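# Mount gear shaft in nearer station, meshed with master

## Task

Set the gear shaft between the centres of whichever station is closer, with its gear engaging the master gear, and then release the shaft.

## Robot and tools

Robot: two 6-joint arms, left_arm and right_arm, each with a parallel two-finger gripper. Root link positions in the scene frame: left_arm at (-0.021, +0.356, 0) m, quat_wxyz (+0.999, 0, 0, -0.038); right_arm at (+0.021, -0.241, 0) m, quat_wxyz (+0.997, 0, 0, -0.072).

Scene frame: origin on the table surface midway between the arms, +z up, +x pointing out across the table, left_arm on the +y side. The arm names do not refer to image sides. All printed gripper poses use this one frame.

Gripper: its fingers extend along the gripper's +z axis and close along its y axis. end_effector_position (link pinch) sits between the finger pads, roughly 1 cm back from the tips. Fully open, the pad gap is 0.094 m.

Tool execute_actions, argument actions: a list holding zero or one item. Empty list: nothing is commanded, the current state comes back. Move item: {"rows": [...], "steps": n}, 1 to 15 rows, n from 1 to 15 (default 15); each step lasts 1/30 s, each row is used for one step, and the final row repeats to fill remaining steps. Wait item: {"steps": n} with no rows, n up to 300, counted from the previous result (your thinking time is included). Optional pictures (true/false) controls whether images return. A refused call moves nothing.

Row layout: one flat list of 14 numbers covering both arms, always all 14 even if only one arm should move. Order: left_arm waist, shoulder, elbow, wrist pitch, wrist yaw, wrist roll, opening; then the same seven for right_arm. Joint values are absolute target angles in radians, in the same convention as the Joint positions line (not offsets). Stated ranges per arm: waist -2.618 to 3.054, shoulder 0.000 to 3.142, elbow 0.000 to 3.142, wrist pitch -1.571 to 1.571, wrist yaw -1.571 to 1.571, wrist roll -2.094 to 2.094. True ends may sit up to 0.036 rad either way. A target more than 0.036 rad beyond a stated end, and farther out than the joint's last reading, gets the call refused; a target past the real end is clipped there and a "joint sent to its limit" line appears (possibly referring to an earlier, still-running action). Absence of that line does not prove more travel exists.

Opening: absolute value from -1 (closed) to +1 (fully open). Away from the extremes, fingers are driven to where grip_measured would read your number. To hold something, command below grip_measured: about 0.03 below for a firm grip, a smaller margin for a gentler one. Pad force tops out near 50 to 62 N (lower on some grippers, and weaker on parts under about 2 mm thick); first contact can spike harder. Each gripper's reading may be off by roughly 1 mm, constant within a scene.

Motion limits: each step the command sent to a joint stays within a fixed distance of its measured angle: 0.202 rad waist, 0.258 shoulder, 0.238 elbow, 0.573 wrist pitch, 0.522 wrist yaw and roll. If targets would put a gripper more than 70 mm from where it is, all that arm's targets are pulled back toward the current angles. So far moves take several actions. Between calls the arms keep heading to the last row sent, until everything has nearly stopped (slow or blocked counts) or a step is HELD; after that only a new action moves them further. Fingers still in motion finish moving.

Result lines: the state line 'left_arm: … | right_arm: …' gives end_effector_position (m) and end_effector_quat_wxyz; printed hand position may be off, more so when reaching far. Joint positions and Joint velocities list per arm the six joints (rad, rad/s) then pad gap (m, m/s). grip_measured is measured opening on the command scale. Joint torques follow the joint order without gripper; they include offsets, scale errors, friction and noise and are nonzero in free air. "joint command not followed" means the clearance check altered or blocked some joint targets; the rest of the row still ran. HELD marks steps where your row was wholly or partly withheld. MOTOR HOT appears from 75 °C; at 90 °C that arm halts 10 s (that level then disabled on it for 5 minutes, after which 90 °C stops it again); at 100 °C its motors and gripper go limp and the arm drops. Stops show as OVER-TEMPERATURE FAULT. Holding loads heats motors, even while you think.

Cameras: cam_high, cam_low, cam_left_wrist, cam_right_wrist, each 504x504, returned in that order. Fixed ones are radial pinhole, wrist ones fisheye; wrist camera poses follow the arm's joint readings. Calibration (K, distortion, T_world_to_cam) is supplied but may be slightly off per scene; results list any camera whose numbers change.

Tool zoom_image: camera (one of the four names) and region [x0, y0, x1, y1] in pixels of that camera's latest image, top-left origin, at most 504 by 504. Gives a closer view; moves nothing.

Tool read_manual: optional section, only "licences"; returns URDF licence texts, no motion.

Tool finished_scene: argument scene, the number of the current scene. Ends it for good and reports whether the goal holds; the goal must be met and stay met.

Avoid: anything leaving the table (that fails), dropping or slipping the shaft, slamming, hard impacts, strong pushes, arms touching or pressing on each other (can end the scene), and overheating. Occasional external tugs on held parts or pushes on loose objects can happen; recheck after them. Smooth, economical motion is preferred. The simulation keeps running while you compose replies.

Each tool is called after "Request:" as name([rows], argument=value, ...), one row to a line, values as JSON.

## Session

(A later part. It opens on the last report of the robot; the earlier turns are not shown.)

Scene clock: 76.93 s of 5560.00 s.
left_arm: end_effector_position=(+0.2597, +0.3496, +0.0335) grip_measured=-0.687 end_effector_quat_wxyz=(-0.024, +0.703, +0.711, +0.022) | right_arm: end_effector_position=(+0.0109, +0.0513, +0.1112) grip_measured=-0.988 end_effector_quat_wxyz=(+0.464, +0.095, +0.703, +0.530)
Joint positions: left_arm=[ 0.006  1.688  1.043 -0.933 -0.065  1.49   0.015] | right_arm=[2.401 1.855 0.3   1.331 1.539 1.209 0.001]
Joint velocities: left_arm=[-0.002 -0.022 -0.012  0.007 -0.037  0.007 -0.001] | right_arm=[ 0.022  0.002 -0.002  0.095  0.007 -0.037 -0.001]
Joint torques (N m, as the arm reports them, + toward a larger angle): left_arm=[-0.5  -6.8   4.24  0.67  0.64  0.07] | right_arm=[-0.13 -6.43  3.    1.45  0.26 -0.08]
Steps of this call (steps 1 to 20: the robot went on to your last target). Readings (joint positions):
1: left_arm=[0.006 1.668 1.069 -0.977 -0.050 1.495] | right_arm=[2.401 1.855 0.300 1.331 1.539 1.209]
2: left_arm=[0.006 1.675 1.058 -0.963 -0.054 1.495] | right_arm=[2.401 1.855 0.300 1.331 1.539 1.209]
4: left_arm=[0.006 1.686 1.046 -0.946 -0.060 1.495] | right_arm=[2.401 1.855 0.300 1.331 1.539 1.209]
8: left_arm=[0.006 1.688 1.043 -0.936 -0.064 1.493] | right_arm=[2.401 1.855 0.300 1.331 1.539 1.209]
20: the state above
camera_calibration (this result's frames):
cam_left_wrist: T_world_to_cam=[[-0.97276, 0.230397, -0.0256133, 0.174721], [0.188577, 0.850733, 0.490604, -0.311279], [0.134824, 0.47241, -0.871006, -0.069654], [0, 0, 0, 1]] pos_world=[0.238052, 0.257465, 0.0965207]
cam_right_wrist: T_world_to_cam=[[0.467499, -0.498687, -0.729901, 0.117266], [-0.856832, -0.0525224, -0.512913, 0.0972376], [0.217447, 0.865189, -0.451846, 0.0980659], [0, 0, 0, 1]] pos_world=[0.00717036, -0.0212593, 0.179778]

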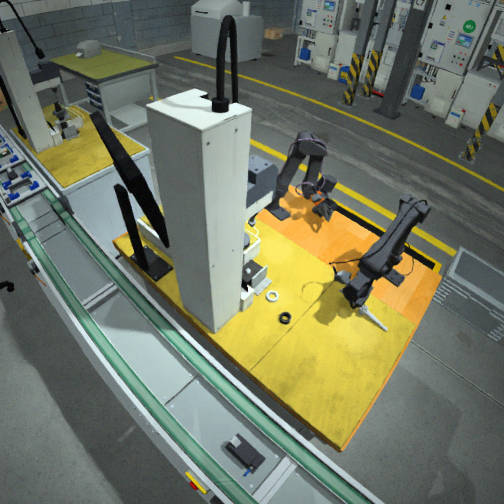

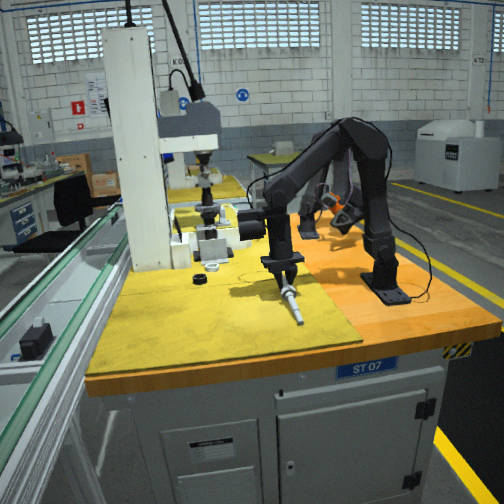

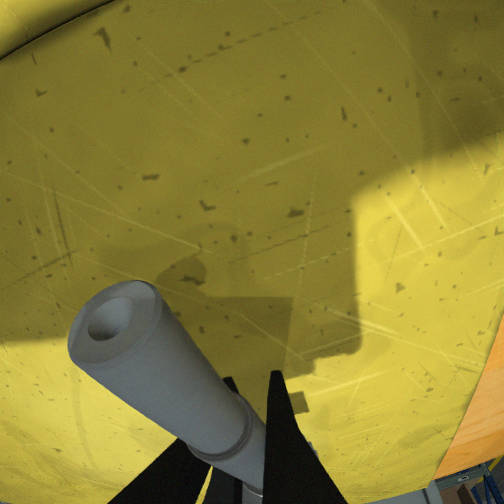

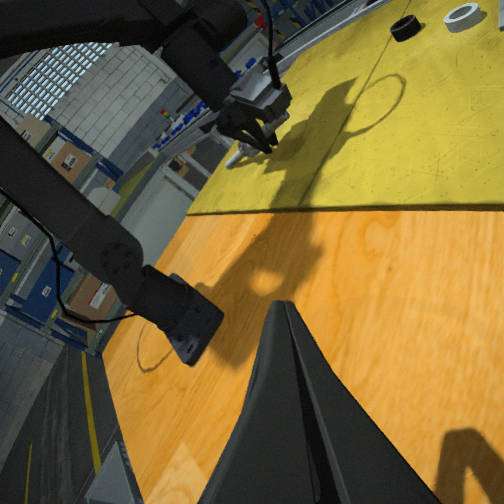

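Request:
execute_actions([
  {"rows":[[0,1.71,1.015,-0.9,-0.06,1.5,-0.71,2.4,1.85,0.3,1.33,1.55,1.2,-1],[0,1.71,1.015,-0.9,-0.06,1.5,-0.70,2.4,1.85,0.3,1.33,1.55,1.2,-1],[0,1.71,1.015,-0.9,-0.06,1.5,-0.69,2.4,1.85,0.3,1.33,1.55,1.2,-1],[0,1.71,1.015,-0.9,-0.06,1.5,-0.68,2.4,1.85,0.3,1.33,1.55,1.2,-1],[0,1.71,1.015,-0.9,-0.06,1.5,-0.67,2.4,1.85,0.3,1.33,1.55,1.2,-1],[0,1.71,1.015,-0.9,-0.06,1.5,-0.65,2.4,1.85,0.3,1.33,1.55,1.2,-1],[0,1.71,1.015,-0.9,-0.06,1.5,-0.3,2.4,1.85,0.3,1.33,1.55,1.2,-1]]},
], pictures=false)

Request:
execute_actions([
  {"rows":[[0.085,1.71,1.015,-0.9,0.09,1.58,-0.3,2.4,1.85,0.3,1.33,1.55,1.2,-1]]},
], pictures=false)

Request:
execute_actions([
  {"rows":[[0.085,1.71,1.015,-0.9,0.09,1.58,-0.78,2.4,1.85,0.3,1.33,1.55,1.2,-1]]},
])

Scene clock: 89.83 s of 5560.00 s.
left_arm: end_effector_position=(+0.2608, +0.3513, +0.0282) grip_measured=-0.302 end_effector_quat_wxyz=(-0.025, +0.704, +0.710, +0.028) | right_arm: end_effector_position=(+0.0109, +0.0513, +0.1112) grip_measured=-0.988 end_effector_quat_wxyz=(+0.464, +0.095, +0.703, +0.530)
Joint positions: left_arm=[ 0.006  1.695  1.028 -0.905 -0.076  1.493  0.033] | right_arm=[2.401 1.855 0.3   1.331 1.539 1.209 0.001]
Joint velocities: left_arm=[-0.007 -0.007 -0.007  0.066  0.007  0.051  0.   ] | right_arm=[-0.017  0.002 -0.002  0.022  0.037  0.022 -0.   ]
Joint torques (N m, as the arm reports them, + toward a larger angle): left_arm=[-0.43 -6.59  4.19  0.4   0.09  0.04] | right_arm=[-0.21 -6.48  2.96  1.47  0.21 -0.07]
Steps of this call (steps 1 to 15: the robot went on to your last target; steps 16 to 90: nothing new was sent; then 9.40 s passed at rest; steps 91 to 105: all 15 steps of this action). Readings (joint positions):
91: left_arm=[0.006 1.688 1.041 -0.932 -0.071 1.490] | right_arm=[2.401 1.855 0.300 1.331 1.539 1.209]
92: left_arm=[0.006 1.688 1.039 -0.927 -0.077 1.490] | right_arm=[2.401 1.855 0.300 1.331 1.539 1.209]
94: left_arm=[0.006 1.688 1.032 -0.919 -0.086 1.491] | right_arm=[2.401 1.855 0.300 1.331 1.539 1.209]
98: left_arm=[0.006 1.694 1.028 -0.911 -0.082 1.492] | right_arm=[2.401 1.855 0.300 1.331 1.539 1.209]
105: the state above

Scene clock: 90.33 s of 5560.00 s.
left_arm: end_effector_position=(+0.2611, +0.3480, +0.0281) grip_measured=-0.302 end_effector_quat_wxyz=(+0.025, +0.703, +0.710, -0.024) | right_arm: end_effector_position=(+0.0109, +0.0513, +0.1112) grip_measured=-0.988 end_effector_quat_wxyz=(+0.464, +0.095, +0.703, +0.530)
Joint positions: left_arm=[ 0.085  1.695  1.028 -0.902  0.068  1.57   0.033] | right_arm=[2.401 1.855 0.3   1.331 1.539 1.209 0.001]
Joint velocities: left_arm=[ 0.007  0.012 -0.012  0.007  0.037  0.081 -0.   ] | right_arm=[-0.007 -0.012 -0.012  0.022 -0.022  0.081 -0.001]
Joint torques (N m, as the arm reports them, + toward a larger angle): left_arm=[ 0.07 -6.58  4.23  0.4   0.21  0.03] | right_arm=[-0.17 -6.37  3.24  1.49  0.23 -0.07]
Steps of this call (steps 1 to 15: all 15 steps of this action). Readings (joint positions):
1: left_arm=[0.016 1.695 1.028 -0.904 -0.050 1.506] | right_arm=[2.401 1.855 0.300 1.331 1.539 1.209]
2: left_arm=[0.034 1.695 1.028 -0.904 -0.021 1.520] | right_arm=[2.401 1.855 0.300 1.331 1.539 1.209]
4: left_arm=[0.070 1.695 1.028 -0.903 0.012 1.539] | right_arm=[2.401 1.855 0.300 1.331 1.539 1.209]
8: left_arm=[0.085 1.695 1.028 -0.902 0.046 1.559] | right_arm=[2.401 1.855 0.300 1.331 1.539 1.209]
15: the state above

Scene clock: 90.83 s of 5560.00 s.
left_arm: end_effector_position=(+0.2606, +0.3474, +0.0275) grip_measured=-0.660 end_effector_quat_wxyz=(+0.025, +0.705, +0.708, -0.025) | right_arm: end_effector_position=(+0.0109, +0.0513, +0.1112) grip_measured=-0.988 end_effector_quat_wxyz=(+0.464, +0.095, +0.703, +0.530)
Joint positions: left_arm=[ 0.085  1.695  1.025 -0.901  0.07   1.576  0.016] | right_arm=[2.401 1.855 0.3   1.331 1.539 1.209 0.001]
Joint velocities: left_arm=[-0.007 -0.007  0.017 -0.051 -0.037 -0.037 -0.   ] | right_arm=[-0.002 -0.012  0.002  0.037 -0.022 -0.066  0.001]
Joint torques (N m, as the arm reports them, + toward a larger angle): left_arm=[ 0.07 -6.58  4.43  0.38  0.24  0.02] | right_arm=[-0.02 -6.49  3.15  1.46  0.25 -0.06]
Steps of this call (steps 1 to 15: all 15 steps of this action). Readings (joint positions):
1: left_arm=[0.085 1.695 1.028 -0.902 0.069 1.571] | right_arm=[2.401 1.855 0.300 1.331 1.539 1.209]
2: left_arm=[0.085 1.695 1.028 -0.910 0.070 1.559] | right_arm=[2.401 1.855 0.300 1.331 1.539 1.209]
4: left_arm=[0.085 1.695 1.025 -0.902 0.071 1.574] | right_arm=[2.401 1.855 0.300 1.331 1.539 1.209]
8: left_arm=[0.085 1.695 1.025 -0.901 0.070 1.576] | right_arm=[2.401 1.855 0.300 1.331 1.539 1.209]
15: the state above
camera_calibration (this result's frames):
cam_left_wrist: T_world_to_cam=[[-0.970917, 0.23168, -0.0603661, 0.175986], [0.193548, 0.907959, 0.371684, -0.324615], [0.140922, 0.349191, -0.926394, -0.0312216], [0, 0, 0, 1]] pos_world=[0.238096, 0.264867, 0.102354]
cam_right_wrist: T_world_to_cam=[[0.467499, -0.498687, -0.729901, 0.117266], [-0.856832, -0.0525224, -0.512913, 0.0972376], [0.217447, 0.865189, -0.451846, 0.0980659], [0, 0, 0, 1]] pos_world=[0.00717036, -0.0212593, 0.179778]

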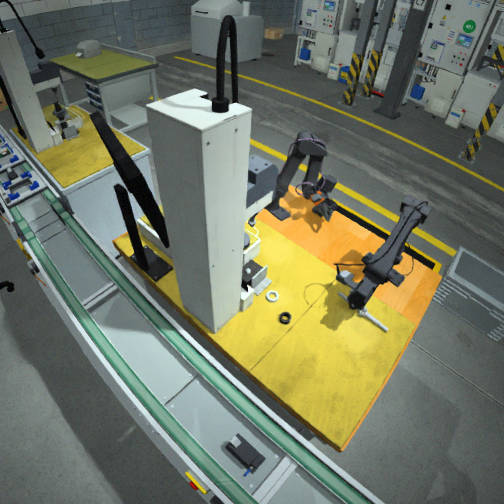

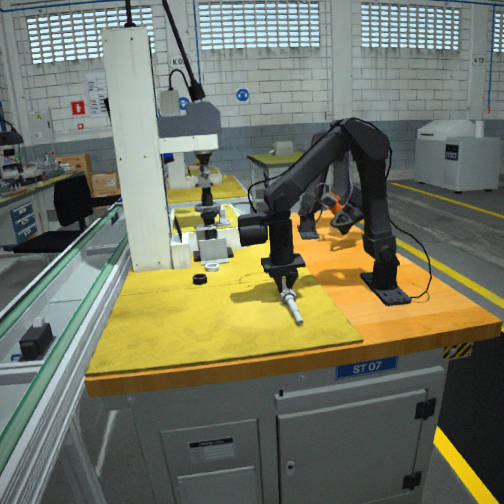

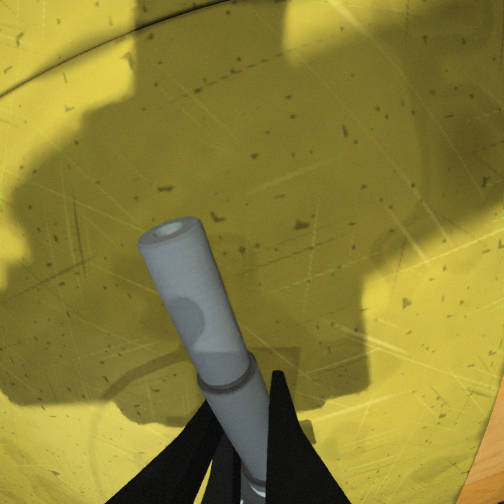

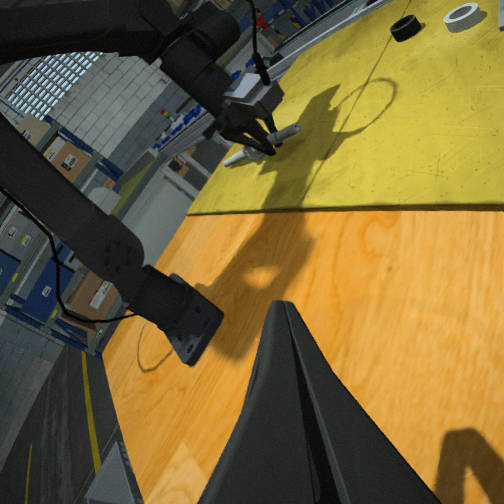

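Good grip. Carry.

Request:
execute_actions([
  {"rows":[[0.08,1.45,1.15,-1.0,0,1.58,-0.78,2.4,1.85,0.3,1.33,1.55,1.2,-1]]},
], pictures=false)

Request:
execute_actions([
  {"rows":[[0,1.3,0.95,0.4,0,1.5,-0.78,2.4,1.85,0.3,1.33,1.55,1.2,-1]]},
], pictures=false)

Request:
execute_actions([
  {"steps":30},
], pictures=false)

Request:
execute_actions([
  {"rows":[[-1.073,1.4,0.85,0.66,-1.2,0.06,-0.78,2.4,1.85,0.3,1.33,1.55,1.2,-1]]},
], pictures=false)

Request:
execute_actions([
  {"steps":30},
], pictures=false)

Request:
execute_actions([
  {"rows":[[-1.085,2.0,1.30,0.85,-1.2,0.06,-0.78,2.4,1.85,0.3,1.33,1.55,1.2,-1]]},
], pictures=false)

Request:
execute_actions([
  {"steps":25},
], pictures=false)

Request:
execute_actions([
  {"rows":[[-1.07,2.05,1.33,0.85,-1.2,0.06,-0.78,2.4,1.85,0.3,1.33,1.55,1.2,-1],[-1.06,2.08,1.37,0.84,-1.2,0.06,-0.78,2.4,1.85,0.3,1.33,1.55,1.2,-1],[-1.05,2.105,1.41,0.83,-1.2,0.06,-0.78,2.4,1.85,0.3,1.33,1.55,1.2,-1],[-1.04,2.13,1.45,0.81,-1.2,0.06,-0.78,2.4,1.85,0.3,1.33,1.55,1.2,-1],[-1.03,2.155,1.49,0.8,-1.2,0.06,-0.78,2.4,1.85,0.3,1.33,1.55,1.2,-1],[-1.02,2.18,1.53,0.79,-1.2,0.06,-0.78,2.4,1.85,0.3,1.33,1.55,1.2,-1],[-1.01,2.205,1.57,0.77,-1.2,0.06,-0.78,2.4,1.85,0.3,1.33,1.55,1.2,-1],[-1.0,2.23,1.61,0.76,-1.2,0.08,-0.78,2.4,1.85,0.3,1.33,1.55,1.2,-1],[-0.985,2.255,1.65,0.75,-1.2,0.1,-0.78,2.4,1.85,0.3,1.33,1.55,1.2,-1]]},
], pictures=false)

Request:
execute_actions([
  {"rows":[[-0.985,2.255,1.65,0.75,-1.2,0.1,-0.78,1.75,1.85,0.3,1.33,1.55,1.2,-1]]},
])

Request:
zoom_image(camera="cam_low", region=[160,140,290,270])

Scene clock: 118.90 s of 5560.00 s.
left_arm: end_effector_position=(+0.2831, +0.3563, +0.1207) grip_measured=-0.660 end_effector_quat_wxyz=(+0.097, +0.701, +0.702, +0.083) | right_arm: end_effector_position=(+0.0109, +0.0513, +0.1112) grip_measured=-0.988 end_effector_quat_wxyz=(+0.464, +0.095, +0.703, +0.530)
Joint positions: left_arm=[ 0.085  1.458  1.139 -0.997  0.022  1.576  0.016] | right_arm=[2.401 1.855 0.3   1.331 1.539 1.209 0.001]
Joint velocities: left_arm=[ 0.002  0.012 -0.002 -0.11  -0.037  0.037 -0.001] | right_arm=[-0.012 -0.012  0.007 -0.022 -0.051 -0.051 -0.001]
Joint torques (N m, as the arm reports them, + toward a larger angle): left_arm=[-0.34 -7.18  7.17  0.94 -0.22  0.01] | right_arm=[-0.07 -6.37  2.95  1.48  0.22 -0.11]
Steps of this call (steps 1 to 15: the robot went on to your last target; steps 16 to 90: nothing new was sent; then 24.57 s passed at rest; steps 91 to 105: all 15 steps of this action). Readings (joint positions):
91: left_arm=[0.085 1.680 1.030 -0.907 0.064 1.576] | right_arm=[2.401 1.855 0.300 1.331 1.539 1.209]
92: left_arm=[0.085 1.654 1.035 -0.921 0.059 1.576] | right_arm=[2.401 1.855 0.300 1.331 1.539 1.209]
94: left_arm=[0.085 1.576 1.062 -0.955 0.048 1.576] | right_arm=[2.401 1.855 0.300 1.331 1.539 1.209]
98: left_arm=[0.085 1.464 1.131 -0.970 0.029 1.576] | right_arm=[2.401 1.855 0.300 1.331 1.539 1.209]
105: the state above

Scene clock: 119.40 s of 5560.00 s.
left_arm: end_effector_position=(+0.4022, +0.3231, +0.2007) grip_measured=-0.661 end_effector_quat_wxyz=(+0.379, +0.620, +0.611, +0.315) | right_arm: end_effector_position=(+0.0109, +0.0513, +0.1112) grip_measured=-0.988 end_effector_quat_wxyz=(+0.464, +0.095, +0.703, +0.530)
Joint positions: left_arm=[ 0.005  1.358  0.927 -0.11   0.024  1.501  0.016] | right_arm=[2.401 1.855 0.3   1.331 1.539 1.209 0.001]
Joint velocities: left_arm=[-0.002  0.002 -0.012  1.267 -0.081 -0.066  0.   ] | right_arm=[-0.012 -0.007 -0.017  0.051  0.066 -0.022  0.   ]
Joint torques (N m, as the arm reports them, + toward a larger angle): left_arm=[-0.22 -9.4   8.3   2.77 -0.13  0.04] | right_arm=[-0.17 -6.39  3.01  1.47  0.27 -0.08]
Steps of this call (steps 1 to 15: all 15 steps of this action). Readings (joint positions):
1: left_arm=[0.075 1.435 1.098 -0.926 0.014 1.559] | right_arm=[2.401 1.855 0.300 1.331 1.539 1.209]
2: left_arm=[0.056 1.397 1.031 -0.814 0.002 1.550] | right_arm=[2.401 1.855 0.300 1.331 1.539 1.209]
4: left_arm=[0.020 1.360 0.958 -0.669 0.011 1.534] | right_arm=[2.401 1.855 0.300 1.331 1.539 1.209]
8: left_arm=[0.005 1.358 0.927 -0.453 0.024 1.517] | right_arm=[2.401 1.855 0.300 1.331 1.539 1.209]
15: the state above

Scene clock: 120.40 s of 5560.00 s.
left_arm: end_effector_position=(+0.4349, +0.3231, +0.2904) grip_measured=-0.661 end_effector_quat_wxyz=(+0.496, +0.537, +0.538, +0.420) | right_arm: end_effector_position=(+0.0109, +0.0513, +0.1112) grip_measured=-0.988 end_effector_quat_wxyz=(+0.464, +0.095, +0.703, +0.530)
Joint positions: left_arm=[0.005 1.358 0.927 0.276 0.011 1.489 0.016] | right_arm=[2.401 1.855 0.3   1.331 1.539 1.209 0.001]
Joint velocities: left_arm=[-0.007  0.002 -0.012 -0.037 -0.022 -0.081 -0.001] | right_arm=[-0.012  0.007  0.002 -0.125 -0.037 -0.037  0.001]
Joint torques (N m, as the arm reports them, + toward a larger angle): left_arm=[ -0.35 -11.79   9.24   3.27  -0.14   0.07] | right_arm=[-0.13 -6.47  3.08  1.47  0.27 -0.11]
Steps of this call (steps 1 to 30: the robot went on to your last target). Readings (joint positions):
1: left_arm=[0.005 1.358 0.927 -0.066 0.024 1.499] | right_arm=[2.401 1.855 0.300 1.331 1.539 1.209]
2: left_arm=[0.005 1.358 0.927 -0.024 0.024 1.498] | right_arm=[2.401 1.855 0.300 1.331 1.539 1.209]
4: left_arm=[0.005 1.358 0.927 0.054 0.023 1.495] | right_arm=[2.401 1.855 0.300 1.331 1.539 1.209]
8: left_arm=[0.005 1.358 0.927 0.179 0.019 1.493] | right_arm=[2.401 1.855 0.300 1.331 1.539 1.209]
30: the state above
All arms were judged still, so your last target was given up. Only a new action makes them travel on or press farther. Fingers that are still opening or closing keep moving.

Scene clock: 120.90 s of 5560.00 s.
left_arm: end_effector_position=(+0.2903, +0.0982, +0.2835) grip_measured=-0.660 end_effector_quat_wxyz=(+0.696, +0.085, +0.709, +0.080) | right_arm: end_effector_position=(+0.0109, +0.0513, +0.1112) grip_measured=-0.988 end_effector_quat_wxyz=(+0.464, +0.095, +0.703, +0.530)
Joint positions: left_arm=[-1.02   1.434  0.827  0.566 -1.091  0.198  0.016] | right_arm=[2.401 1.855 0.3   1.331 1.539 1.209 0.001]
Joint velocities: left_arm=[-1.712 -0.007 -0.012  0.212 -0.11  -1.048  0.   ] | right_arm=[ 0.012 -0.002  0.017 -0.125  0.037 -0.081  0.   ]
Joint torques (N m, as the arm reports them, + toward a larger angle): left_arm=[ 4.53 -9.7   8.58  2.33 -0.99  0.04] | right_arm=[-0.21 -6.46  3.14  1.5   0.25 -0.08]
Steps of this call (steps 1 to 15: all 15 steps of this action). Readings (joint positions):
1: left_arm=[-0.028 1.363 0.909 0.324 -0.076 1.409] | right_arm=[2.401 1.855 0.300 1.331 1.539 1.209]
2: left_arm=[-0.080 1.373 0.890 0.387 -0.201 1.307] | right_arm=[2.401 1.855 0.300 1.331 1.539 1.209]
4: left_arm=[-0.212 1.396 0.859 0.458 -0.418 1.103] | right_arm=[2.401 1.855 0.300 1.331 1.539 1.209]
8: left_arm=[-0.509 1.432 0.830 0.498 -0.804 0.692] | right_arm=[2.401 1.855 0.300 1.331 1.539 1.209]
15: the state above

Scene clock: 121.90 s of 5560.00 s.
left_arm: end_effector_position=(+0.2760, +0.0985, +0.2873) grip_measured=-0.660 end_effector_quat_wxyz=(+0.703, +0.017, +0.709, +0.042) | right_arm: end_effector_position=(+0.0109, +0.0513, +0.1112) grip_measured=-0.988 end_effector_quat_wxyz=(+0.464, +0.095, +0.703, +0.530)
Joint positions: left_arm=[-1.075  1.434  0.827  0.589 -1.186  0.067  0.016] | right_arm=[2.401 1.855 0.3   1.331 1.539 1.209 0.001]
Joint velocities: left_arm=[-0.022  0.007 -0.007 -0.037 -0.081  0.022  0.001] | right_arm=[ 0.012 -0.002  0.002 -0.007  0.007 -0.007  0.   ]
Joint torques (N m, as the arm reports them, + toward a larger angle): left_arm=[ 0.2  -9.62  8.46  2.33 -0.22 -0.08] | right_arm=[-0.02 -6.39  2.99  1.48  0.22 -0.1 ]
Steps of this call (steps 1 to 30: the robot went on to your last target). Readings (joint positions):
1: left_arm=[-1.069 1.434 0.827 0.572 -1.092 0.168] | right_arm=[2.401 1.855 0.300 1.331 1.539 1.209]
2: left_arm=[-1.097 1.434 0.827 0.577 -1.092 0.144] | right_arm=[2.401 1.855 0.300 1.331 1.539 1.209]
4: left_arm=[-1.107 1.434 0.827 0.584 -1.103 0.112] | right_arm=[2.401 1.855 0.300 1.331 1.539 1.209]
8: left_arm=[-1.079 1.434 0.827 0.586 -1.155 0.084] | right_arm=[2.401 1.855 0.300 1.331 1.539 1.209]
30: the state above
All arms were judged still, so your last target was given up. Only a new action makes them travel on or press farther. Fingers that are still opening or closing keep moving.

Scene clock: 122.40 s of 5560.00 s.
left_arm: end_effector_position=(+0.3280, -0.0345, +0.2105) grip_measured=-0.660 end_effector_quat_wxyz=(+0.699, +0.032, +0.713, +0.041) | right_arm: end_effector_position=(+0.0109, +0.0513, +0.1112) grip_measured=-0.988 end_effector_quat_wxyz=(+0.464, +0.095, +0.703, +0.530)
Joint positions: left_arm=[-1.088  2.064  1.264  0.752 -1.177  0.059  0.016] | right_arm=[2.401 1.855 0.3   1.331 1.539 1.209 0.001]
Joint velocities: left_arm=[-0.012 -0.1   -0.002  0.168  0.007 -0.022  0.   ] | right_arm=[-0.012 -0.017 -0.002 -0.037  0.007 -0.066  0.001]
Joint torques (N m, as the arm reports them, + toward a larger angle): left_arm=[  0.25 -18.31   9.02   2.32  -0.32  -0.02] | right_arm=[-0.2  -6.39  3.06  1.47  0.24 -0.1 ]
Steps of this call (steps 1 to 15: all 15 steps of this action). Readings (joint positions):
1: left_arm=[-1.075 1.470 0.856 0.609 -1.211 0.067] | right_arm=[2.401 1.855 0.300 1.331 1.539 1.209]
2: left_arm=[-1.074 1.542 0.924 0.642 -1.243 0.072] | right_arm=[2.401 1.855 0.300 1.331 1.539 1.209]
4: left_arm=[-1.073 1.721 1.091 0.712 -1.239 0.070] | right_arm=[2.401 1.855 0.300 1.331 1.539 1.209]
8: left_arm=[-1.082 1.994 1.279 0.787 -1.174 0.060] | right_arm=[2.401 1.855 0.300 1.331 1.539 1.209]
15: the state above

Scene clock: 123.23 s of 5560.00 s.
left_arm: end_effector_position=(+0.3275, -0.0318, +0.2206) grip_measured=-0.660 end_effector_quat_wxyz=(+0.706, +0.015, +0.708, +0.032) | right_arm: end_effector_position=(+0.0109, +0.0513, +0.1112) grip_measured=-0.988 end_effector_quat_wxyz=(+0.464, +0.095, +0.703, +0.530)
Joint positions: left_arm=[-1.088  2.051  1.264  0.78  -1.187  0.059  0.016] | right_arm=[2.401 1.855 0.3   1.331 1.539 1.209 0.001]
Joint velocities: left_arm=[ 0.002 -0.007  0.007  0.007 -0.007 -0.007  0.001] | right_arm=[ 0.002  0.002 -0.007  0.022  0.051 -0.022  0.   ]
Joint torques (N m, as the arm reports them, + toward a larger angle): left_arm=[  0.23 -17.54   9.09   2.31  -0.21   0.  ] | right_arm=[ 0.06 -6.54  3.03  1.51  0.22 -0.08]
Steps of this call (steps 1 to 25: the robot went on to your last target). Readings (joint positions):
1: left_arm=[-1.088 2.061 1.264 0.758 -1.178 0.059] | right_arm=[2.401 1.855 0.300 1.331 1.539 1.209]
2: left_arm=[-1.088 2.058 1.264 0.763 -1.179 0.059] | right_arm=[2.401 1.855 0.300 1.331 1.539 1.209]
4: left_arm=[-1.088 2.053 1.264 0.772 -1.182 0.059] | right_arm=[2.401 1.855 0.300 1.331 1.539 1.209]
8: left_arm=[-1.088 2.051 1.264 0.780 -1.185 0.059] | right_arm=[2.401 1.855 0.300 1.331 1.539 1.209]
25: the state above

Scene clock: 123.73 s of 5560.00 s.
left_arm: end_effector_position=(+0.3986, -0.0426, +0.2180) grip_measured=-0.660 end_effector_quat_wxyz=(+0.708, -0.033, +0.702, +0.072) | right_arm: end_effector_position=(+0.0109, +0.0513, +0.1112) grip_measured=-0.988 end_effector_quat_wxyz=(+0.464, +0.095, +0.703, +0.530)
Joint positions: left_arm=[-0.977  2.276  1.6    0.711 -1.201  0.088  0.016] | right_arm=[2.401 1.855 0.3   1.331 1.539 1.209 0.001]
Joint velocities: left_arm=[ 0.056  0.032 -0.002 -0.037  0.022  0.022 -0.001] | right_arm=[-0.007 -0.007  0.012 -0.037 -0.037 -0.051  0.   ]
Joint torques (N m, as the arm reports them, + toward a larger angle): left_arm=[ -0.93 -17.59  10.39   2.12  -0.01   0.02] | right_arm=[-0.02 -6.24  2.96  1.46  0.23 -0.08]
Steps of this call (steps 1 to 15: all 15 steps of this action). Readings (joint positions):
1: left_arm=[-1.087 2.053 1.267 0.780 -1.188 0.059] | right_arm=[2.401 1.855 0.300 1.331 1.539 1.209]
2: left_arm=[-1.085 2.061 1.280 0.780 -1.193 0.060] | right_arm=[2.401 1.855 0.300 1.331 1.539 1.209]
4: left_arm=[-1.073 2.099 1.340 0.776 -1.198 0.060] | right_arm=[2.401 1.855 0.300 1.331 1.539 1.209]
8: left_arm=[-1.032 2.203 1.504 0.753 -1.195 0.062] | right_arm=[2.401 1.855 0.300 1.331 1.539 1.209]
15: the state above

Scene clock: 124.23 s of 5560.00 s.
left_arm: end_effector_position=(+0.3981, -0.0434, +0.2163) grip_measured=-0.660 end_effector_quat_wxyz=(+0.707, -0.028, +0.703, +0.076) | right_arm: end_effector_position=(+0.1900, -0.0029, +0.1114) grip_measured=-0.988 end_effector_quat_wxyz=(+0.610, +0.316, +0.635, +0.353)
Joint positions: left_arm=[-0.979  2.277  1.6    0.704 -1.201  0.092  0.016] | right_arm=[1.749 1.855 0.301 1.332 1.541 1.208 0.001]
Joint velocities: left_arm=[-0.007 -0.002 -0.012 -0.007  0.007  0.095 -0.   ] | right_arm=[ 0.007 -0.012 -0.017  0.037  0.022 -0.11   0.001]
Joint torques (N m, as the arm reports them, + toward a larger angle): left_arm=[ -0.48 -17.4   10.47   2.07  -0.02   0.04] | right_arm=[ 0.05 -6.53  3.12  1.43  0.16 -0.09]
Steps of this call (steps 1 to 15: all 15 steps of this action). Readings (joint positions):
1: left_arm=[-0.977 2.277 1.600 0.707 -1.201 0.089] | right_arm=[2.374 1.855 0.300 1.331 1.535 1.208]
2: left_arm=[-0.977 2.277 1.600 0.705 -1.201 0.091] | right_arm=[2.311 1.855 0.301 1.332 1.532 1.208]
4: left_arm=[-0.979 2.277 1.600 0.705 -1.201 0.091] | right_arm=[2.162 1.855 0.301 1.332 1.532 1.208]
8: left_arm=[-0.979 2.277 1.600 0.704 -1.201 0.092] | right_arm=[1.864 1.855 0.301 1.332 1.533 1.208]
15: the state above
camera_calibration (this result's frames):
cam_left_wrist: T_world_to_cam=[[0.185182, -0.934691, -0.303414, -0.0468305], [-0.458884, 0.190778, -0.867773, 0.430135], [0.868984, 0.299927, -0.393586, -0.146407], [0, 0, 0, 1]] pos_world=[0.333279, -0.0819207, 0.301427]
cam_right_wrist: T_world_to_cam=[[0.0676916, -0.679384, -0.730654, 0.0821654], [-0.711433, 0.480566, -0.512756, 0.221906], [0.699486, 0.554521, -0.450806, 0.0135556], [0, 0, 0, 1]] pos_world=[0.142827, -0.0583355, 0.179929]

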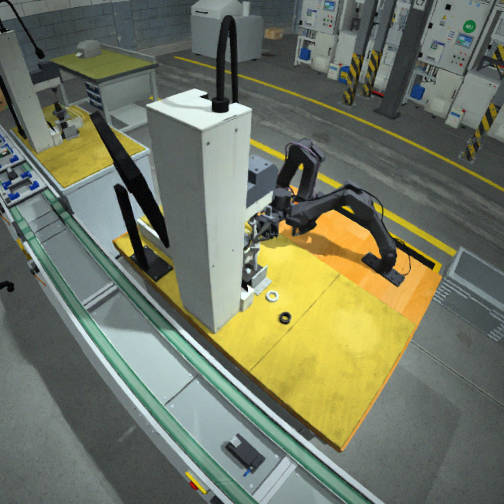

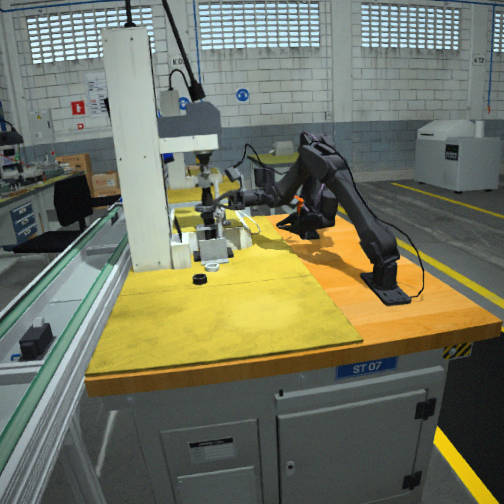

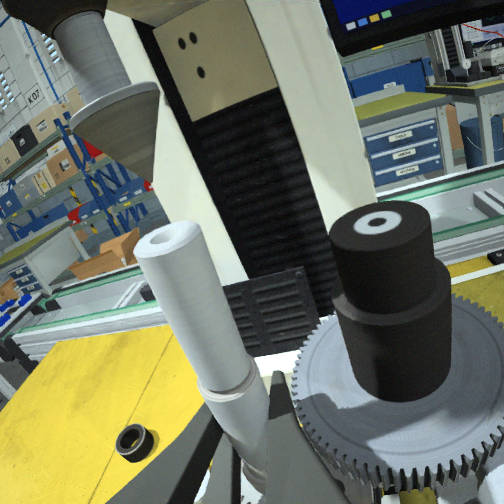

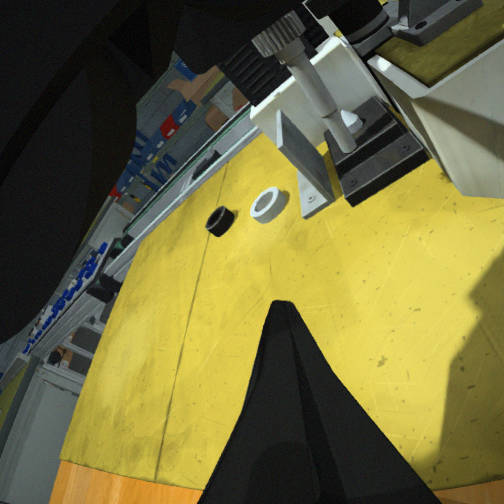

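Region (160, 140, 290, 270) of cam_low's 504x504 image, scaled by 3.877, with more detail than that image has.

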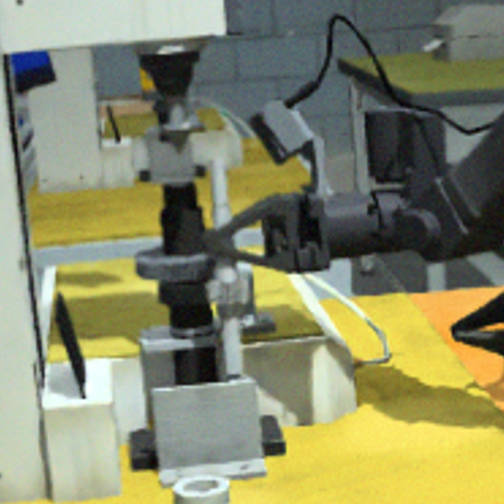

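Request:
execute_actions([
  {"rows":[[-0.96,2.26,1.655,0.75,-1.2,0.13,-0.78,1.75,1.85,0.3,1.33,1.55,1.2,-1],[-0.95,2.265,1.665,0.75,-1.2,0.15,-0.78,1.75,1.85,0.3,1.33,1.55,1.2,-1],[-0.94,2.27,1.675,0.75,-1.2,0.15,-0.78,1.75,1.85,0.3,1.33,1.55,1.2,-1]],"steps":15},
])

Request:
execute_actions([
  {"steps":20},
])

Request:
zoom_image(camera="cam_low", region=[170,140,250,220])

Scene clock: 148.57 s of 5560.00 s.
left_arm: end_effector_position=(+0.4163, -0.0296, +0.2200) grip_measured=-0.660 end_effector_quat_wxyz=(+0.705, -0.029, +0.701, +0.102) | right_arm: end_effector_position=(+0.1900, -0.0029, +0.1114) grip_measured=-0.988 end_effector_quat_wxyz=(+0.610, +0.316, +0.635, +0.353)
Joint positions: left_arm=[-0.938  2.289  1.628  0.701 -1.198  0.141  0.016] | right_arm=[1.749 1.855 0.301 1.332 1.541 1.208 0.001]
Joint velocities: left_arm=[ 0.002 -0.002  0.002 -0.037 -0.037 -0.022  0.   ] | right_arm=[-0.017 -0.017 -0.002  0.007  0.051 -0.007 -0.   ]
Joint torques (N m, as the arm reports them, + toward a larger angle): left_arm=[ -0.22 -17.18  10.28   2.1   -0.04   0.06] | right_arm=[ 0.04 -6.46  3.1   1.45  0.2  -0.08]
Steps of this call (steps 1 to 15: the robot went on to your last target; steps 16 to 90: nothing new was sent; then 20.83 s passed at rest; steps 91 to 105: all 15 steps of this action). Readings (joint positions):
91: left_arm=[-0.978 2.277 1.600 0.704 -1.200 0.097] | right_arm=[1.749 1.855 0.301 1.332 1.541 1.208]
92: left_arm=[-0.977 2.279 1.603 0.703 -1.200 0.105] | right_arm=[1.749 1.855 0.301 1.332 1.541 1.208]
94: left_arm=[-0.968 2.285 1.618 0.701 -1.199 0.119] | right_arm=[1.749 1.855 0.301 1.332 1.541 1.208]
98: left_arm=[-0.945 2.289 1.628 0.701 -1.198 0.133] | right_arm=[1.749 1.855 0.301 1.332 1.541 1.208]
105: the state above
camera_calibration (this result's frames):
cam_left_wrist: T_world_to_cam=[[0.220623, -0.915195, -0.337257, -0.0429636], [-0.467593, 0.204208, -0.860033, 0.44144], [0.855969, 0.347442, -0.382885, -0.160485], [0, 0, 0, 1]] pos_world=[0.353263, -0.0737064, 0.303715]
cam_right_wrist: T_world_to_cam=[[0.0676916, -0.679384, -0.730654, 0.0821654], [-0.711433, 0.480566, -0.512756, 0.221906], [0.699486, 0.554521, -0.450806, 0.0135556], [0, 0, 0, 1]] pos_world=[0.142827, -0.0583355, 0.179929]

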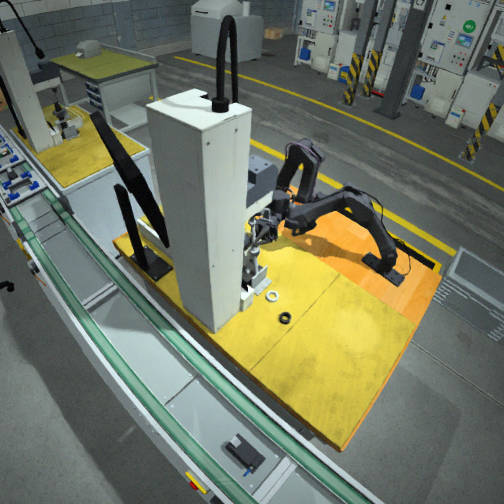

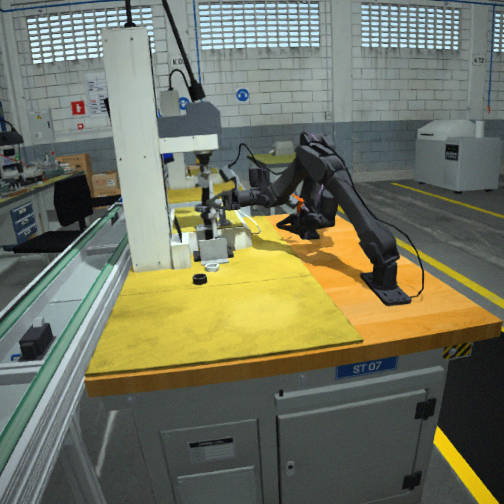

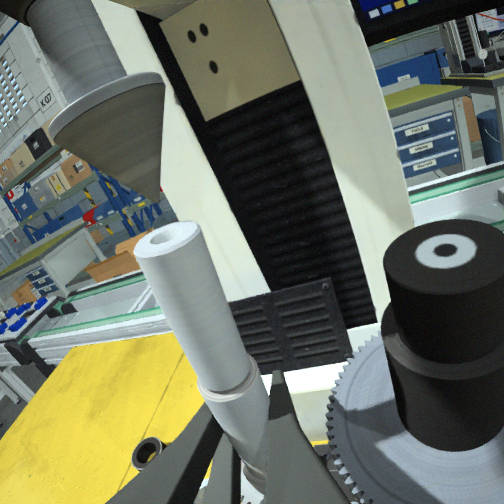

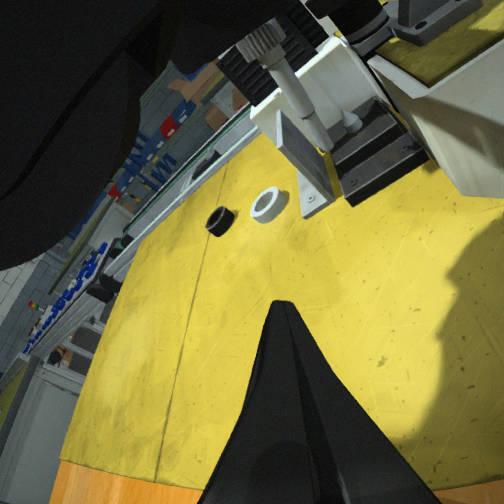

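Scene clock: 149.23 s of 5560.00 s.
left_arm: end_effector_position=(+0.4163, -0.0296, +0.2200) grip_measured=-0.660 end_effector_quat_wxyz=(+0.705, -0.028, +0.701, +0.103) | right_arm: end_effector_position=(+0.1900, -0.0029, +0.1114) grip_measured=-0.988 end_effector_quat_wxyz=(+0.610, +0.316, +0.635, +0.353)
Joint positions: left_arm=[-0.938  2.289  1.628  0.701 -1.198  0.142  0.016] | right_arm=[1.749 1.855 0.301 1.332 1.541 1.208 0.001]
Joint velocities: left_arm=[-0.002 -0.002  0.022  0.051  0.051 -0.051  0.001] | right_arm=[-0.012  0.002  0.007 -0.007  0.037  0.007 -0.   ]
Joint torques (N m, as the arm reports them, + toward a larger angle): left_arm=[ -0.16 -17.16  10.33   2.09  -0.06   0.05] | right_arm=[ 0.   -6.35  3.01  1.47  0.21 -0.09]
Steps of this call (steps 1 to 15: the robot went on to your last target; steps 16 to 20: nothing new was sent). Readings (joint positions):
1: left_arm=[-0.938 2.289 1.628 0.701 -1.198 0.141] | right_arm=[1.749 1.855 0.301 1.332 1.541 1.208]
2: left_arm=[-0.938 2.289 1.628 0.701 -1.198 0.141] | right_arm=[1.749 1.855 0.301 1.332 1.541 1.208]
4: left_arm=[-0.938 2.289 1.628 0.701 -1.198 0.142] | right_arm=[1.749 1.855 0.301 1.332 1.541 1.208]
8: left_arm=[-0.938 2.289 1.628 0.701 -1.198 0.142] | right_arm=[1.749 1.855 0.301 1.332 1.541 1.208]
20: the state above
All arms were judged still, so your last target was given up. Only a new action makes them travel on or press farther. Fingers that are still opening or closing keep moving.
camera_calibration (this result's frames):
cam_left_wrist: T_world_to_cam=[[0.22053, -0.914555, -0.33905, -0.0425114], [-0.4679, 0.205807, -0.859484, 0.441494], [0.855825, 0.348184, -0.382534, -0.16048], [0, 0, 0, 1]] pos_world=[0.353294, -0.073865, 0.303655]
cam_right_wrist: T_world_to_cam=[[0.0676916, -0.679384, -0.730654, 0.0821654], [-0.711433, 0.480566, -0.512756, 0.221906], [0.699486, 0.554521, -0.450806, 0.0135556], [0, 0, 0, 1]] pos_world=[0.142827, -0.0583355, 0.179929]

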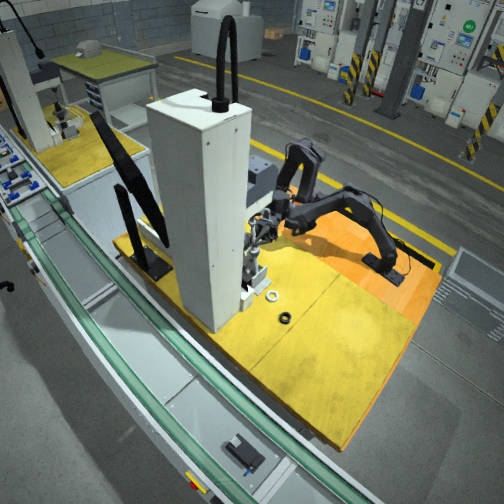

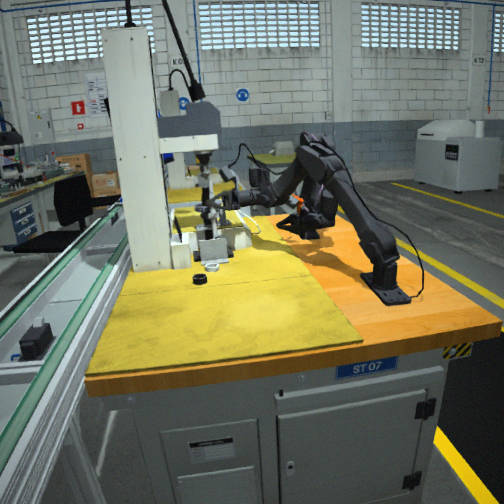

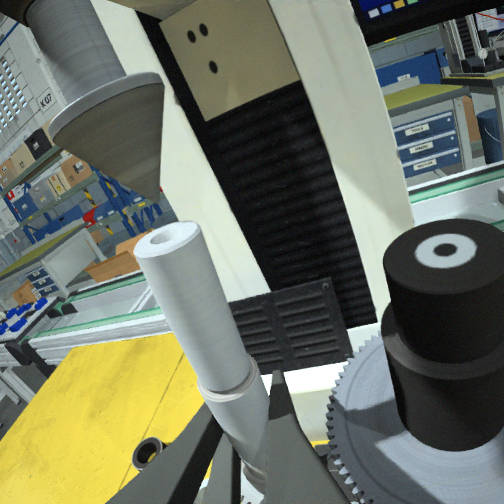

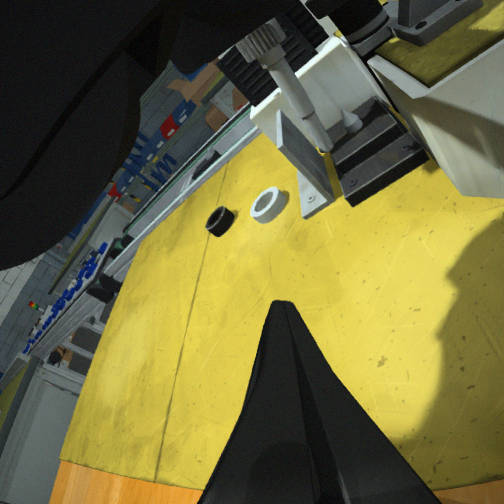

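Region (170, 140, 250, 220) of cam_low's 504x504 image, scaled by 6.300, with more detail than that image has.

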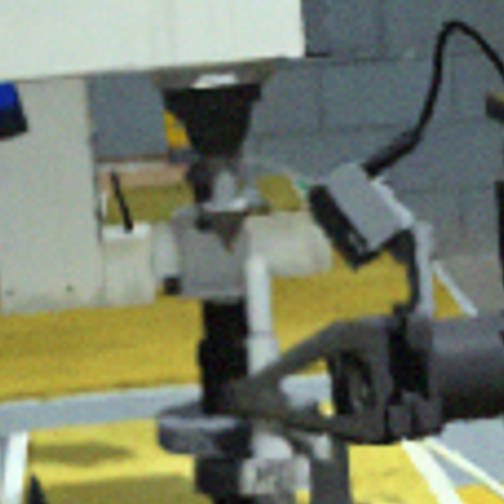

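Request:
execute_actions([
  {"rows":[[-0.925,2.28,1.69,0.745,-1.2,0.15,-0.78,1.75,1.85,0.3,1.33,1.55,1.2,-1],[-0.912,2.286,1.70,0.74,-1.2,0.15,-0.78,1.75,1.85,0.3,1.33,1.55,1.2,-1]],"steps":15},
])

Request:
zoom_image(camera="cam_low", region=[170,140,250,220])

Scene clock: 155.73 s of 5560.00 s.
left_arm: end_effector_position=(+0.4277, -0.0225, +0.2188) grip_measured=-0.660 end_effector_quat_wxyz=(+0.703, -0.036, +0.701, +0.112) | right_arm: end_effector_position=(+0.1900, -0.0029, +0.1114) grip_measured=-0.988 end_effector_quat_wxyz=(+0.610, +0.316, +0.635, +0.353)
Joint positions: left_arm=[-0.914  2.305  1.653  0.691 -1.197  0.143  0.016] | right_arm=[1.749 1.855 0.301 1.332 1.541 1.208 0.001]
Joint velocities: left_arm=[ 0.007 -0.012 -0.002 -0.037 -0.022  0.037 -0.   ] | right_arm=[-0.007 -0.007 -0.012  0.051 -0.037  0.022 -0.   ]
Joint torques (N m, as the arm reports them, + toward a larger angle): left_arm=[  0.19 -17.41  10.34   2.09  -0.05   0.05] | right_arm=[ 0.06 -6.42  3.11  1.44  0.19 -0.11]
Steps of this call (steps 1 to 90: nothing new was sent; then 3.00 s passed at rest; steps 91 to 105: all 15 steps of this action). Readings (joint positions):
91: left_arm=[-0.937 2.290 1.630 0.699 -1.198 0.142] | right_arm=[1.749 1.855 0.301 1.332 1.541 1.208]
92: left_arm=[-0.936 2.293 1.637 0.697 -1.199 0.143] | right_arm=[1.749 1.855 0.301 1.332 1.541 1.208]
94: left_arm=[-0.930 2.301 1.650 0.697 -1.197 0.143] | right_arm=[1.749 1.855 0.301 1.332 1.541 1.208]
98: left_arm=[-0.918 2.304 1.653 0.694 -1.197 0.143] | right_arm=[1.749 1.855 0.301 1.332 1.541 1.208]
105: the state above
camera_calibration (this result's frames):
cam_left_wrist: T_world_to_cam=[[0.241524, -0.908718, -0.340438, -0.0474755], [-0.47315, 0.196018, -0.858898, 0.446257], [0.847228, 0.368523, -0.382617, -0.169014], [0, 0, 0, 1]] pos_world=[0.365806, -0.0683306, 0.302459]
cam_right_wrist: T_world_to_cam=[[0.0676916, -0.679384, -0.730654, 0.0821654], [-0.711433, 0.480566, -0.512756, 0.221906], [0.699486, 0.554521, -0.450806, 0.0135556], [0, 0, 0, 1]] pos_world=[0.142827, -0.0583355, 0.179929]

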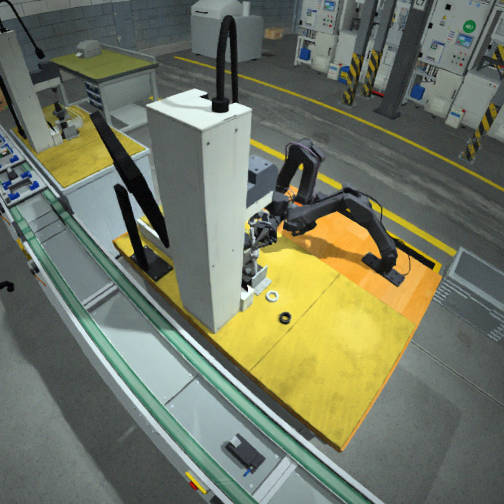

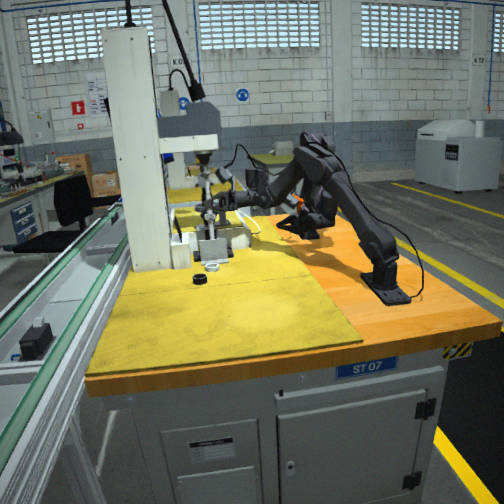

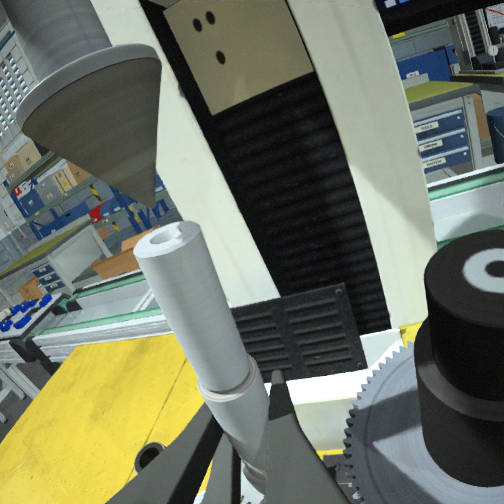

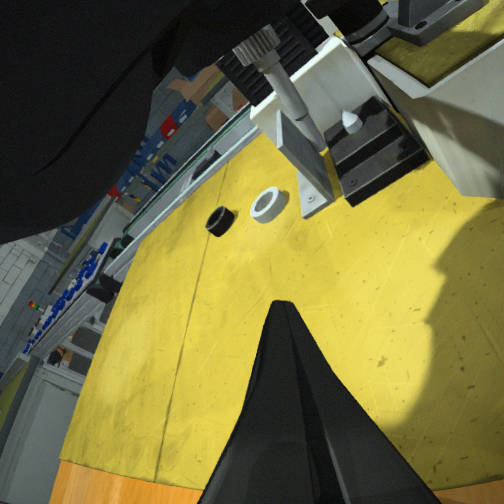

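Region (170, 140, 250, 220) of cam_low's 504x504 image, scaled by 6.300, with more detail than that image has.

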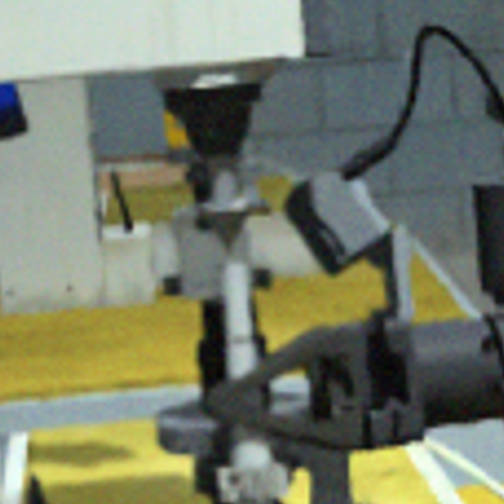

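Request:
execute_actions([
  {"rows":[[-0.905,2.286,1.714,0.74,-1.2,0.15,-0.78,1.75,1.85,0.3,1.33,1.55,1.2,-1]],"steps":15},
])

Request:
zoom_image(camera="cam_low", region=[170,140,250,220])

Scene clock: 159.77 s of 5560.00 s.
left_arm: end_effector_position=(+0.4286, -0.0238, +0.2229) grip_measured=-0.660 end_effector_quat_wxyz=(+0.705, -0.039, +0.700, +0.109) | right_arm: end_effector_position=(+0.1900, -0.0029, +0.1114) grip_measured=-0.988 end_effector_quat_wxyz=(+0.610, +0.316, +0.635, +0.353)
Joint positions: left_arm=[-0.914  2.307  1.667  0.689 -1.198  0.143  0.016] | right_arm=[1.749 1.855 0.301 1.332 1.541 1.208 0.001]
Joint velocities: left_arm=[ 0.002 -0.007 -0.007 -0.007 -0.022 -0.007 -0.001] | right_arm=[-0.012 -0.022 -0.007  0.051 -0.051 -0.037 -0.001]
Joint torques (N m, as the arm reports them, + toward a larger angle): left_arm=[  0.82 -17.51  10.31   2.11  -0.04   0.04] | right_arm=[ 0.17 -6.36  3.11  1.47  0.24 -0.07]
Steps of this call (steps 1 to 15: the robot went on to your last target; steps 16 to 90: nothing new was sent; then 0.53 s passed at rest; steps 91 to 105: all 15 steps of this action). Readings (joint positions):
91: left_arm=[-0.914 2.305 1.654 0.691 -1.198 0.143] | right_arm=[1.749 1.855 0.301 1.332 1.541 1.208]
92: left_arm=[-0.914 2.306 1.658 0.689 -1.198 0.143] | right_arm=[1.749 1.855 0.301 1.332 1.541 1.208]
94: left_arm=[-0.914 2.307 1.663 0.689 -1.198 0.143] | right_arm=[1.749 1.855 0.301 1.332 1.541 1.208]
98: left_arm=[-0.914 2.307 1.667 0.689 -1.198 0.143] | right_arm=[1.749 1.855 0.301 1.332 1.541 1.208]
105: the state above
camera_calibration (this result's frames):
cam_left_wrist: T_world_to_cam=[[0.243747, -0.911393, -0.331588, -0.0504509], [-0.468431, 0.18874, -0.863105, 0.449145], [0.849211, 0.365705, -0.38092, -0.169022], [0, 0, 0, 1]] pos_world=[0.366226, -0.0689399, 0.306546]
cam_right_wrist: T_world_to_cam=[[0.0676916, -0.679384, -0.730654, 0.0821654], [-0.711433, 0.480566, -0.512756, 0.221906], [0.699486, 0.554521, -0.450806, 0.0135556], [0, 0, 0, 1]] pos_world=[0.142827, -0.0583355, 0.179929]

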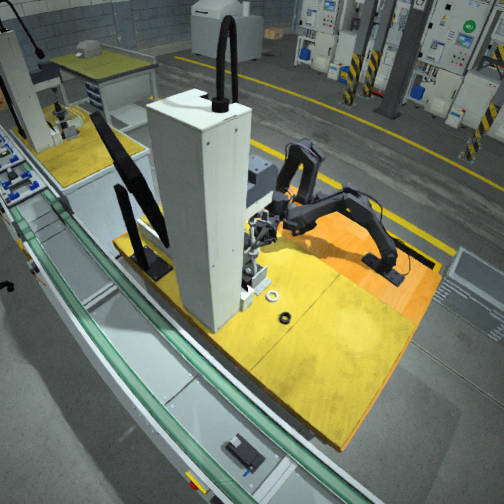

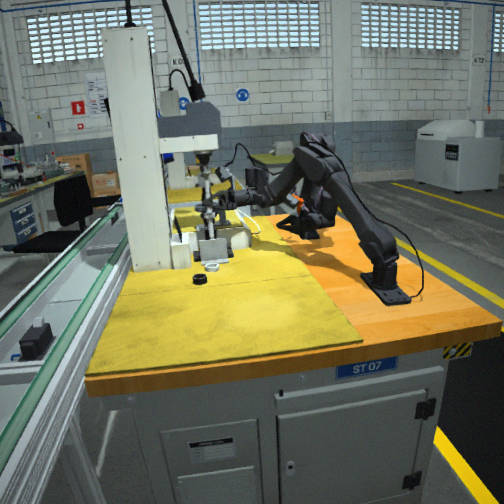

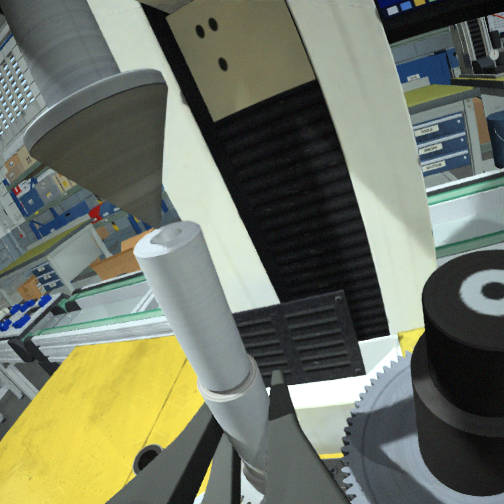

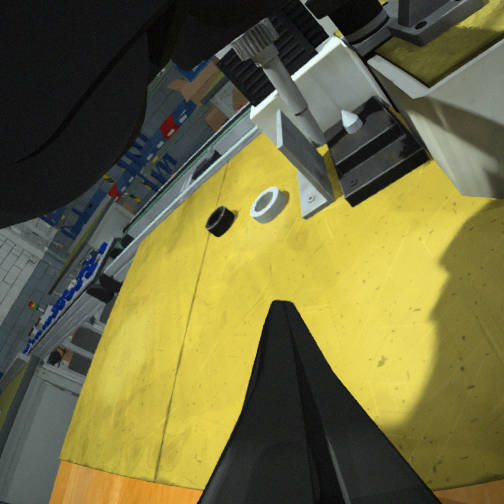

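Region (170, 140, 250, 220) of cam_low's 504x504 image, scaled by 6.300, with more detail than that image has.

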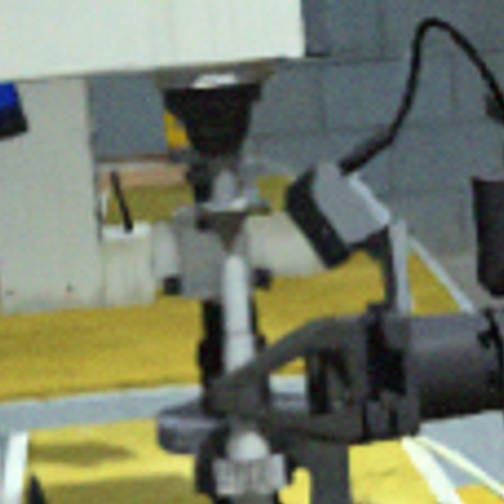

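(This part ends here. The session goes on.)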